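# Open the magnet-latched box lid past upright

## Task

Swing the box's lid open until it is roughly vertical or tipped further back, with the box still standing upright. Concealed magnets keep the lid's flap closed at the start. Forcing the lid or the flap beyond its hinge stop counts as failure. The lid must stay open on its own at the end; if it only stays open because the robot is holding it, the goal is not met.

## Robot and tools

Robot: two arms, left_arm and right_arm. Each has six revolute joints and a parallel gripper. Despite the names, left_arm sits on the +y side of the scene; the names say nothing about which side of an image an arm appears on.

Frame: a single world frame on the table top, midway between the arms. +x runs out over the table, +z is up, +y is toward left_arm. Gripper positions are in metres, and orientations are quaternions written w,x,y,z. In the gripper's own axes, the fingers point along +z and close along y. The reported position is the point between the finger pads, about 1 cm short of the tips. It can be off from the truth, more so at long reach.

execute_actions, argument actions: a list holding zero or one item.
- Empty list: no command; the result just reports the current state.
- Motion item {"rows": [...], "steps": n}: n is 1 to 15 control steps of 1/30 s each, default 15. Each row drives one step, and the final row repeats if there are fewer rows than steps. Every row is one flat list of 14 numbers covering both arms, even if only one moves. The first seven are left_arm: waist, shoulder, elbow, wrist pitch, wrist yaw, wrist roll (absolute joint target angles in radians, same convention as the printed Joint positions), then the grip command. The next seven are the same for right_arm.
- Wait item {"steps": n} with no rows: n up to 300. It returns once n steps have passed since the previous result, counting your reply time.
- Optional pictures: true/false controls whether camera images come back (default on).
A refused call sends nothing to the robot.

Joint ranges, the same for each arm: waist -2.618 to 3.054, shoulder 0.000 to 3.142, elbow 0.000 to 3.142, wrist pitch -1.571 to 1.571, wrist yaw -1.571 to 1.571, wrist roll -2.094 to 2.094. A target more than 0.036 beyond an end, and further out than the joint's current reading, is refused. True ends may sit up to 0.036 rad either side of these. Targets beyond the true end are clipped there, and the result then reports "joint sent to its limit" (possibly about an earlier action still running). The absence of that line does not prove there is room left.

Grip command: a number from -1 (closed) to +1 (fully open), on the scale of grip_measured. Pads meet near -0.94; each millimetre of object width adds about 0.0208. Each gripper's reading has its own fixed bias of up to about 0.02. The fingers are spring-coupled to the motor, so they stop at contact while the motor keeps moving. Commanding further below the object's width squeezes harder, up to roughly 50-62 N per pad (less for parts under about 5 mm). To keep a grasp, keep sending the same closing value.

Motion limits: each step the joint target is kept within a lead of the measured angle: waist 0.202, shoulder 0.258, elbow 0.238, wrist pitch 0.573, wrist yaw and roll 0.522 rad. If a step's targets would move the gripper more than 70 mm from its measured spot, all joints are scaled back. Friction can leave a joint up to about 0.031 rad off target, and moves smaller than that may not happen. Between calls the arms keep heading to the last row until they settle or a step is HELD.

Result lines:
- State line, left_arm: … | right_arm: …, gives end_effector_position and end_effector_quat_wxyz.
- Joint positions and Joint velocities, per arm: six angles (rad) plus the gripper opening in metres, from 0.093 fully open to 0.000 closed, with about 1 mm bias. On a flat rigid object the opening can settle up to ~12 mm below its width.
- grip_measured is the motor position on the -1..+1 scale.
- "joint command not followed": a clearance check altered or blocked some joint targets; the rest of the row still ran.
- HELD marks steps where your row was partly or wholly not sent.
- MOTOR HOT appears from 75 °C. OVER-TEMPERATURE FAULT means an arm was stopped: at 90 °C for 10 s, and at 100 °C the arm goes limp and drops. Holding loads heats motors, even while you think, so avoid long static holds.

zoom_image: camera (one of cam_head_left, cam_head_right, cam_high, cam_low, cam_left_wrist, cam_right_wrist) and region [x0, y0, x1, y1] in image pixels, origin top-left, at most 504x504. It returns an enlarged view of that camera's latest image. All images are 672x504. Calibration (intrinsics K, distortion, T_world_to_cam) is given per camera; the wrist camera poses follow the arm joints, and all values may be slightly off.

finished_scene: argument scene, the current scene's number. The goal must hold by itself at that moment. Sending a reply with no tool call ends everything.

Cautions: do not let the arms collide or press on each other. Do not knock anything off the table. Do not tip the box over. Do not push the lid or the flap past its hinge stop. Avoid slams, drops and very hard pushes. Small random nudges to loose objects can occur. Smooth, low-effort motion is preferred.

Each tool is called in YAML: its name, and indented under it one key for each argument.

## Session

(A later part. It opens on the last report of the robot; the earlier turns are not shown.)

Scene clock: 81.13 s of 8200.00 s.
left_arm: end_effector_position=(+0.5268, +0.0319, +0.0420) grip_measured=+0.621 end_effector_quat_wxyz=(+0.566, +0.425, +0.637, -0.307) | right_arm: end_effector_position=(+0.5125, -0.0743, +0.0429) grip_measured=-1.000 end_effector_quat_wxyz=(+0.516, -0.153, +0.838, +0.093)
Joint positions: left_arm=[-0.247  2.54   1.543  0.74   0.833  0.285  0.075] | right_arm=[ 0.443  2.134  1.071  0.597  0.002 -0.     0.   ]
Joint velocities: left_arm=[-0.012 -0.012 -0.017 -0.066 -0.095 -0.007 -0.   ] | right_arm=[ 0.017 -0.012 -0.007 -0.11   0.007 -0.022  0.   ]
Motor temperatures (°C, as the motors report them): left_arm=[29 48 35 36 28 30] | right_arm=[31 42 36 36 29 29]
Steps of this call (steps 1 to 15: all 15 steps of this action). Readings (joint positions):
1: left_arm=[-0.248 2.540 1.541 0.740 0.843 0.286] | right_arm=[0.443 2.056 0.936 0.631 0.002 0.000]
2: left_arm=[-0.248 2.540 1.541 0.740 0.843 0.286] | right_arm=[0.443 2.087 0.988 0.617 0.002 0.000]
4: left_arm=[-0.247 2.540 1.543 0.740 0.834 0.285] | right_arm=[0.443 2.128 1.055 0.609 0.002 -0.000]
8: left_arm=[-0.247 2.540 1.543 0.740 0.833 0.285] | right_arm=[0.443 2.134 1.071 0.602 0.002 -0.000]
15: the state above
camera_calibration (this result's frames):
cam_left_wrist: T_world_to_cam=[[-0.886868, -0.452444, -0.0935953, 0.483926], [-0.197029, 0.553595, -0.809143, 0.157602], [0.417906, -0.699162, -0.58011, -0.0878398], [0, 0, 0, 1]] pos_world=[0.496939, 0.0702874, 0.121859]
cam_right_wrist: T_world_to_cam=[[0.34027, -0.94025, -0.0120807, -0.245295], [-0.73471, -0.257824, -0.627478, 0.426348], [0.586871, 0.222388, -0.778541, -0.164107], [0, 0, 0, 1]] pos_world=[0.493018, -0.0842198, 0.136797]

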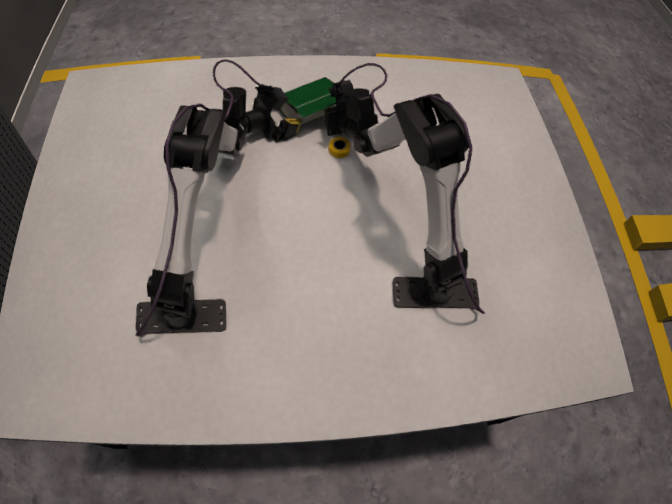

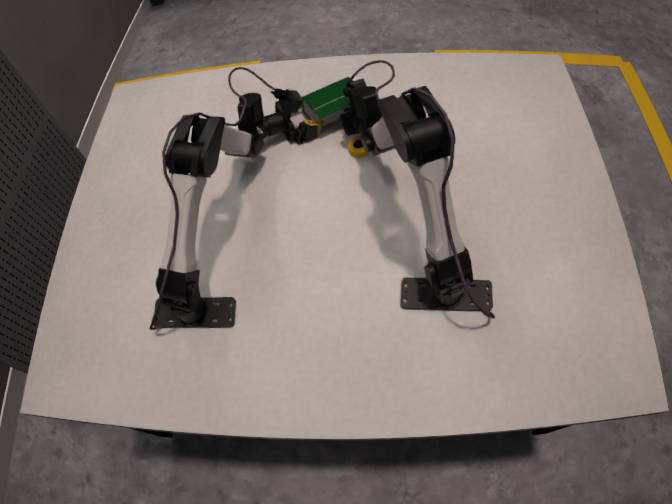

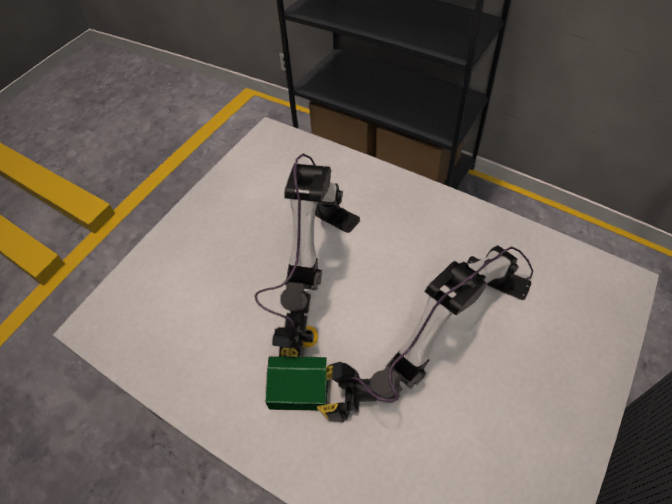

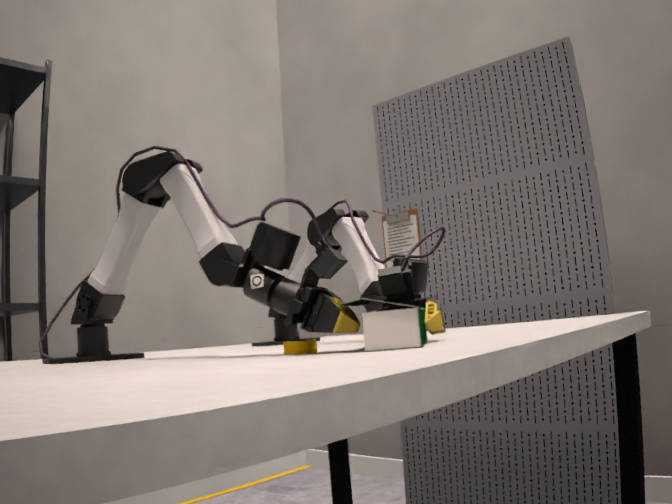

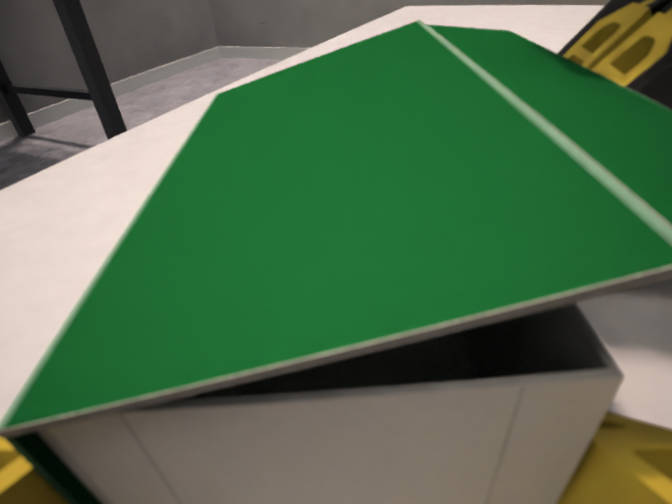

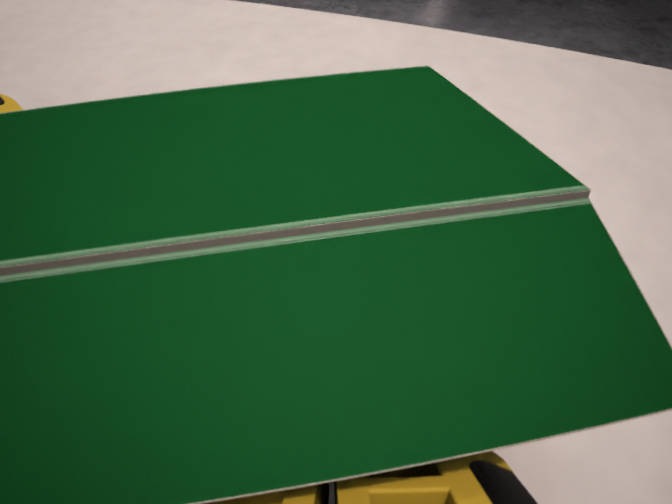

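execute_actions:
  actions:
    - {"rows":[[-0.25,2.58,1.55,0.7,0.82,0.3,0.45,0.44,2.03,1.19,0.34,0,0,-1]]}
  pictures: false

execute_actions:
  actions:
    - {"rows":[[-0.25,2.58,1.55,0.7,0.82,0.3,0.45,0.44,2.2,1.54,0.16,0,0,-1]]}
  pictures: false

execute_actions:
  actions:
    - {"rows":[[-0.25,2.58,1.55,0.7,0.82,0.3,0.45,0.44,2.4,1.9,0,0,0,-1]]}

Scene clock: 84.30 s of 8200.00 s.
left_arm: end_effector_position=(+0.5268, +0.0319, +0.0420) grip_measured=+0.621 end_effector_quat_wxyz=(+0.566, +0.425, +0.637, -0.307) | right_arm: end_effector_position=(+0.5235, -0.0701, +0.1014) grip_measured=-1.000 end_effector_quat_wxyz=(+0.519, -0.152, +0.836, +0.094)
Joint positions: left_arm=[-0.247  2.54   1.543  0.74   0.833  0.285  0.075] | right_arm=[ 0.443  2.022  1.184  0.378  0.002 -0.     0.   ]
Joint velocities: left_arm=[ 0.002 -0.017  0.007 -0.022  0.022  0.007  0.   ] | right_arm=[-0.002  0.017 -0.007 -0.139 -0.007  0.007  0.   ]
Motor temperatures (°C, as the motors report them): left_arm=[29 48 35 37 28 30] | right_arm=[30 42 37 36 29 29]
Steps of this call (steps 1 to 15: the robot went on to your last target; steps 16 to 80: nothing new was sent; steps 81 to 95: all 15 steps of this action). Readings (joint positions):
81: left_arm=[-0.247 2.540 1.543 0.740 0.833 0.285] | right_arm=[0.443 2.126 1.088 0.549 0.002 -0.000]
82: left_arm=[-0.247 2.540 1.543 0.740 0.833 0.285] | right_arm=[0.443 2.114 1.111 0.491 0.002 -0.000]
84: left_arm=[-0.247 2.540 1.543 0.740 0.833 0.285] | right_arm=[0.443 2.080 1.147 0.432 0.002 -0.000]
88: left_arm=[-0.247 2.540 1.543 0.740 0.833 0.285] | right_arm=[0.443 2.027 1.181 0.412 0.002 -0.000]
95: the state above

Scene clock: 84.80 s of 8200.00 s.
left_arm: end_effector_position=(+0.5268, +0.0319, +0.0420) grip_measured=+0.621 end_effector_quat_wxyz=(+0.566, +0.425, +0.637, -0.307) | right_arm: end_effector_position=(+0.5781, -0.0495, +0.1164) grip_measured=-1.000 end_effector_quat_wxyz=(+0.515, -0.153, +0.838, +0.093)
Joint positions: left_arm=[-0.247  2.54   1.543  0.74   0.833  0.285  0.075] | right_arm=[ 0.443  2.187  1.526  0.193  0.002 -0.     0.   ]
Joint velocities: left_arm=[ 0.002  0.002  0.007  0.022 -0.037 -0.037 -0.001] | right_arm=[-0.007  0.007 -0.027 -0.022 -0.037 -0.007  0.   ]
Motor temperatures (°C, as the motors report them): left_arm=[29 48 35 37 28 30] | right_arm=[30 42 37 36 29 29]
Steps of this call (steps 1 to 15: all 15 steps of this action). Readings (joint positions):
1: left_arm=[-0.247 2.540 1.543 0.740 0.833 0.285] | right_arm=[0.443 2.043 1.227 0.331 0.002 -0.000]
2: left_arm=[-0.247 2.540 1.543 0.740 0.833 0.285] | right_arm=[0.443 2.090 1.309 0.292 0.002 -0.000]
4: left_arm=[-0.247 2.540 1.543 0.740 0.833 0.285] | right_arm=[0.443 2.170 1.455 0.251 0.002 -0.000]
8: left_arm=[-0.247 2.540 1.543 0.740 0.833 0.285] | right_arm=[0.443 2.187 1.523 0.222 0.002 -0.000]
15: the state above

Scene clock: 85.30 s of 8200.00 s.
left_arm: end_effector_position=(+0.5269, +0.0320, +0.0419) grip_measured=+0.621 end_effector_quat_wxyz=(+0.566, +0.424, +0.637, -0.306) | right_arm: end_effector_position=(+0.6275, -0.0308, +0.1219) grip_measured=-1.000 end_effector_quat_wxyz=(+0.517, -0.153, +0.837, +0.093)
Joint positions: left_arm=[-0.247  2.54   1.543  0.74   0.832  0.284  0.075] | right_arm=[ 0.443  2.383  1.884  0.033  0.002 -0.     0.   ]
Joint velocities: left_arm=[-0.017 -0.002  0.007  0.037  0.007 -0.051 -0.001] | right_arm=[ 0.012 -0.007  0.002 -0.022  0.007 -0.007  0.   ]
Motor temperatures (°C, as the motors report them): left_arm=[29 49 35 37 28 30] | right_arm=[30 43 37 36 29 29]
Steps of this call (steps 1 to 15: all 15 steps of this action). Readings (joint positions):
1: left_arm=[-0.247 2.540 1.543 0.740 0.833 0.285] | right_arm=[0.443 2.213 1.575 0.149 0.002 -0.000]
2: left_arm=[-0.247 2.540 1.543 0.740 0.832 0.284] | right_arm=[0.443 2.266 1.664 0.120 0.002 -0.000]
4: left_arm=[-0.247 2.540 1.543 0.740 0.832 0.284] | right_arm=[0.443 2.356 1.814 0.090 0.002 -0.000]
8: left_arm=[-0.247 2.540 1.543 0.740 0.832 0.284] | right_arm=[0.443 2.383 1.875 0.052 0.002 -0.000]
15: the state above
camera_calibration (this result's frames):
cam_left_wrist: T_world_to_cam=[[-0.886532, -0.453229, -0.0929727, 0.483871], [-0.198011, 0.553292, -0.809111, 0.158095], [0.418154, -0.698893, -0.580255, -0.0879889], [0, 0, 0, 1]] pos_world=[0.497065, 0.0703371, 0.121847]
cam_right_wrist: T_world_to_cam=[[0.340279, -0.940247, -0.0120919, -0.242543], [-0.734262, -0.257655, -0.628071, 0.571447], [0.587427, 0.222598, -0.778062, -0.180178], [0, 0, 0, 1]] pos_world=[0.607966, -0.040707, 0.215787]

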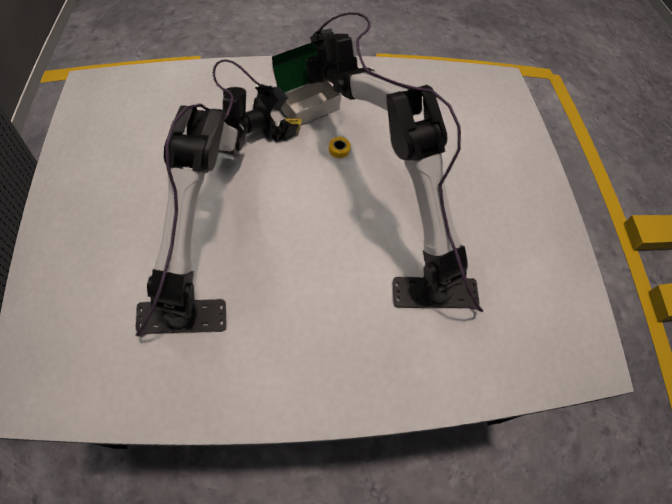

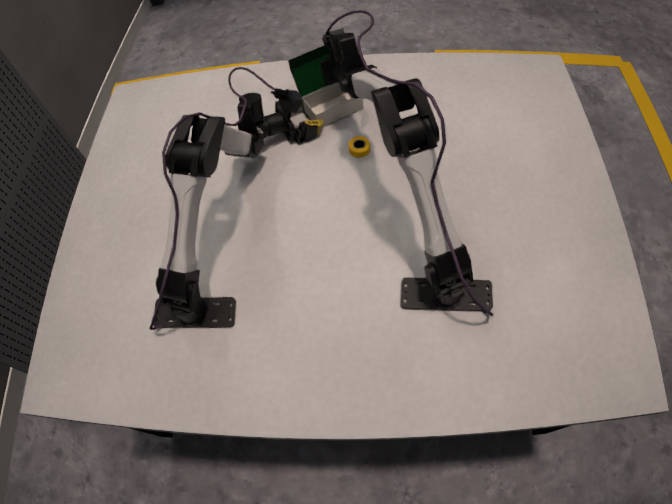

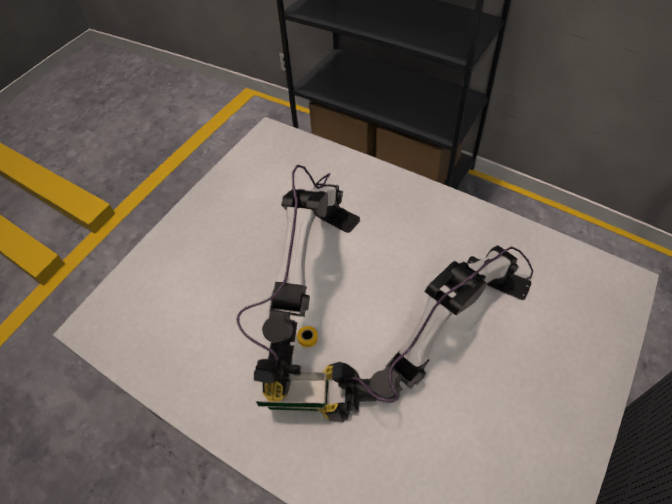

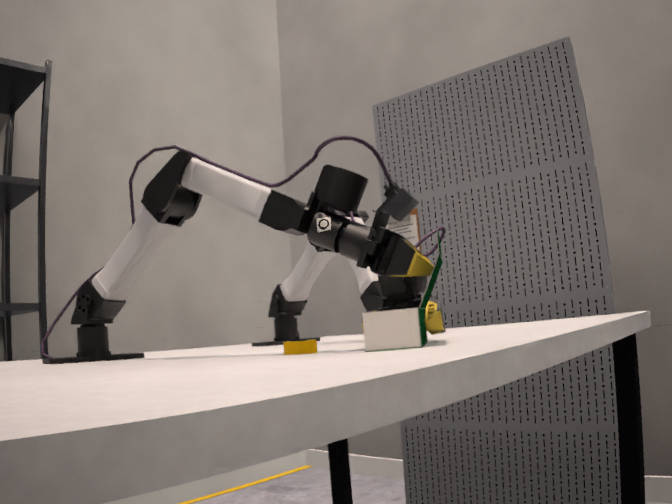

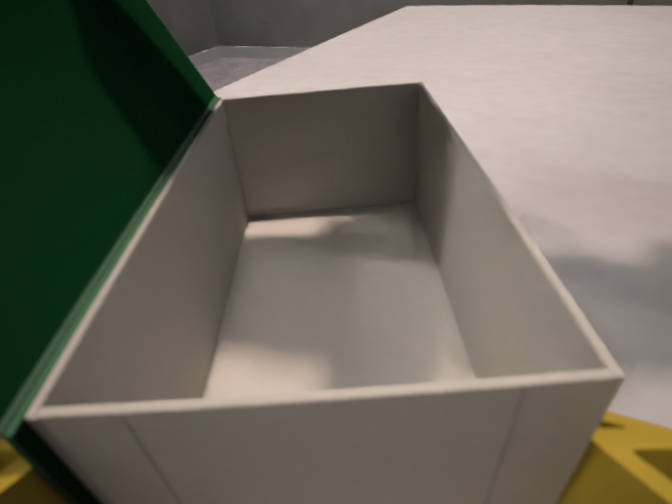

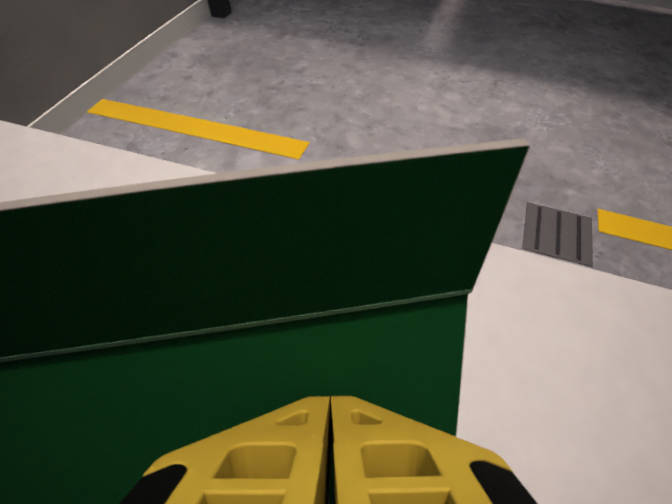

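execute_actions:
  actions:
    - {"rows":[[-0.25,2.55,1.55,0.7,0.82,0.3,1,0.44,2.2,1.54,0.16,0,0,-1]]}
  pictures: false

execute_actions:
  actions:
    - {"rows":[[-0.15,2.46,1.33,0.85,0.92,0.3,1,0.44,2.2,1.54,0.16,0,0,-1]]}

Scene clock: 88.43 s of 8200.00 s.
left_arm: end_effector_position=(+0.5270, +0.0320, +0.0418) grip_measured=+0.982 end_effector_quat_wxyz=(+0.566, +0.424, +0.637, -0.306) | right_arm: end_effector_position=(+0.5819, -0.0481, +0.1169) grip_measured=-1.000 end_effector_quat_wxyz=(+0.509, -0.153, +0.842, +0.092)
Joint positions: left_arm=[-0.247  2.54   1.543  0.739  0.832  0.285  0.092] | right_arm=[ 0.443  2.202  1.567  0.15   0.002 -0.     0.   ]
Joint velocities: left_arm=[-0.002  0.012 -0.002  0.022 -0.007 -0.037  0.   ] | right_arm=[-0.012 -0.002 -0.002 -0.022  0.037 -0.007  0.   ]
Motor temperatures (°C, as the motors report them): left_arm=[29 49 36 37 28 30] | right_arm=[30 44 38 37 29 29]
Steps of this call (steps 1 to 15: the robot went on to your last target; steps 16 to 79: nothing new was sent; steps 80 to 94: all 15 steps of this action). Readings (joint positions):
80: left_arm=[-0.247 2.540 1.543 0.739 0.832 0.285] | right_arm=[0.443 2.356 1.834 0.063 0.002 -0.000]
81: left_arm=[-0.247 2.540 1.543 0.739 0.832 0.285] | right_arm=[0.443 2.306 1.747 0.083 0.002 -0.000]
83: left_arm=[-0.247 2.540 1.543 0.739 0.832 0.285] | right_arm=[0.443 2.227 1.620 0.100 0.002 -0.000]
87: left_arm=[-0.247 2.540 1.543 0.739 0.832 0.285] | right_arm=[0.443 2.202 1.572 0.130 0.002 -0.000]
94: the state above

Scene clock: 88.93 s of 8200.00 s.
left_arm: end_effector_position=(+0.5084, +0.0886, +0.0420) grip_measured=+0.982 end_effector_quat_wxyz=(+0.575, +0.411, +0.640, -0.302) | right_arm: end_effector_position=(+0.5825, -0.0478, +0.1181) grip_measured=-1.000 end_effector_quat_wxyz=(+0.511, -0.153, +0.841, +0.092)
Joint positions: left_arm=[-0.143  2.462  1.355  0.848  0.909  0.292  0.092] | right_arm=[ 0.443  2.202  1.567  0.156  0.002 -0.     0.   ]
Joint velocities: left_arm=[-0.002 -0.012  0.007  0.066 -0.007 -0.007 -0.001] | right_arm=[-0.007 -0.002 -0.007 -0.066 -0.022 -0.081  0.   ]
Motor temperatures (°C, as the motors report them): left_arm=[29 49 36 37 28 30] | right_arm=[30 44 38 37 29 29]
Steps of this call (steps 1 to 15: all 15 steps of this action). Readings (joint positions):
1: left_arm=[-0.240 2.525 1.508 0.762 0.838 0.286] | right_arm=[0.443 2.202 1.567 0.152 0.002 -0.000]
2: left_arm=[-0.227 2.496 1.445 0.784 0.857 0.288] | right_arm=[0.443 2.202 1.567 0.153 0.002 -0.000]
4: left_arm=[-0.187 2.466 1.375 0.811 0.886 0.287] | right_arm=[0.443 2.202 1.567 0.154 0.002 -0.000]
8: left_arm=[-0.138 2.462 1.358 0.839 0.900 0.288] | right_arm=[0.443 2.202 1.567 0.156 0.002 -0.000]
15: the state above
camera_calibration (this result's frames):
cam_left_wrist: T_world_to_cam=[[-0.872872, -0.479807, -0.0887721, 0.488463], [-0.210889, 0.535014, -0.818099, 0.131706], [0.440024, -0.695375, -0.568184, -0.0525787], [0, 0, 0, 1]] pos_world=[0.477276, 0.127341, 0.121236]
cam_right_wrist: T_world_to_cam=[[0.340133, -0.940302, -0.0119011, -0.243234], [-0.741819, -0.260516, -0.617929, 0.534671], [0.577939, 0.219007, -0.786144, -0.146497], [0, 0, 0, 1]] pos_world=[0.564028, -0.0573394, 0.212326]

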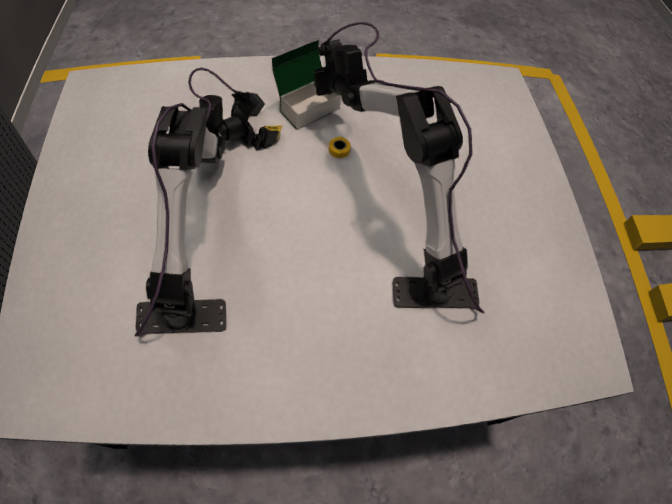

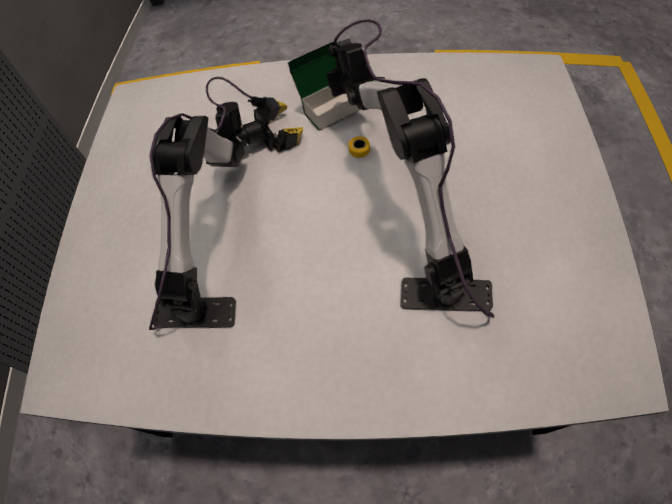

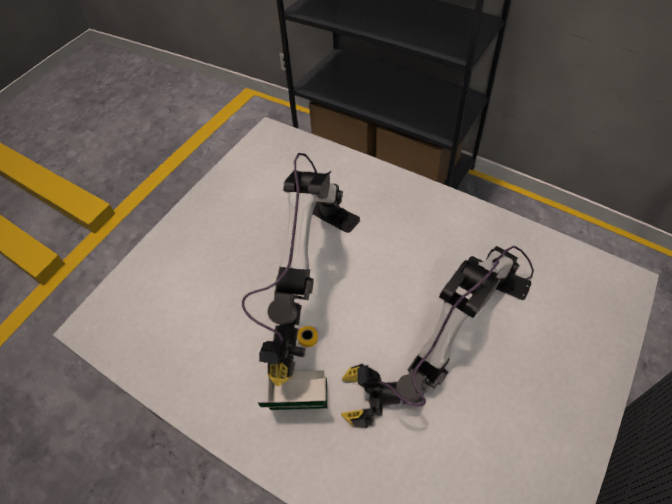

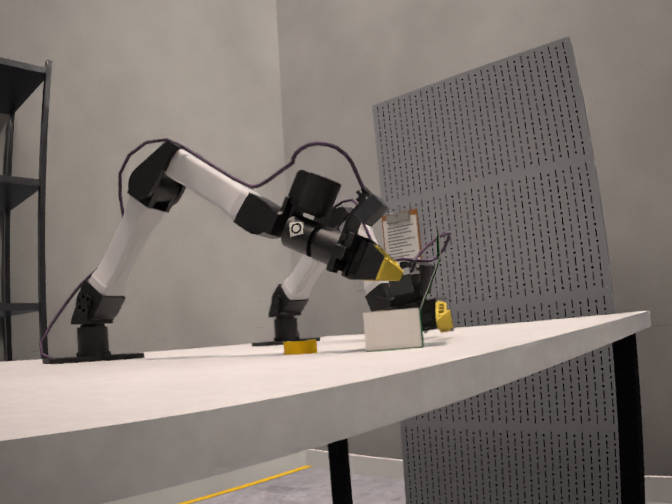

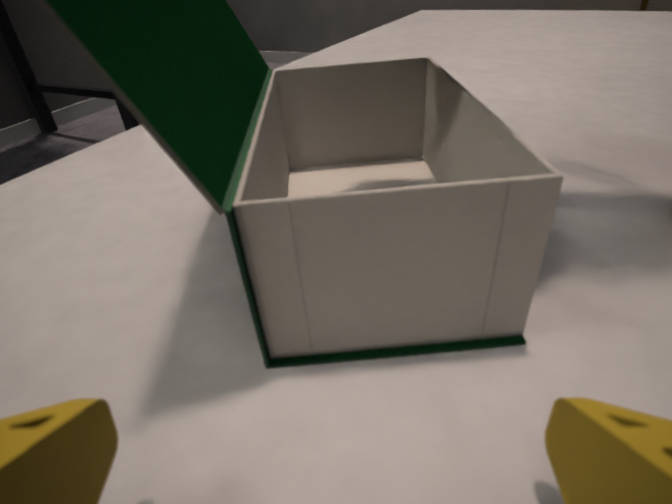

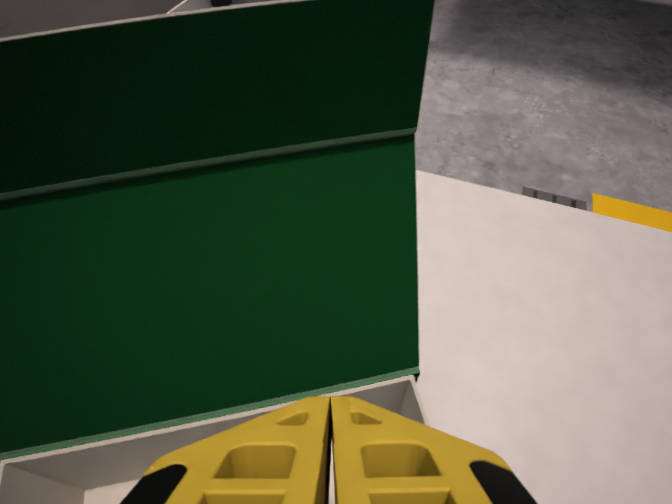

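finished_scene:
  scene: 2

The scene is finished: the task was done.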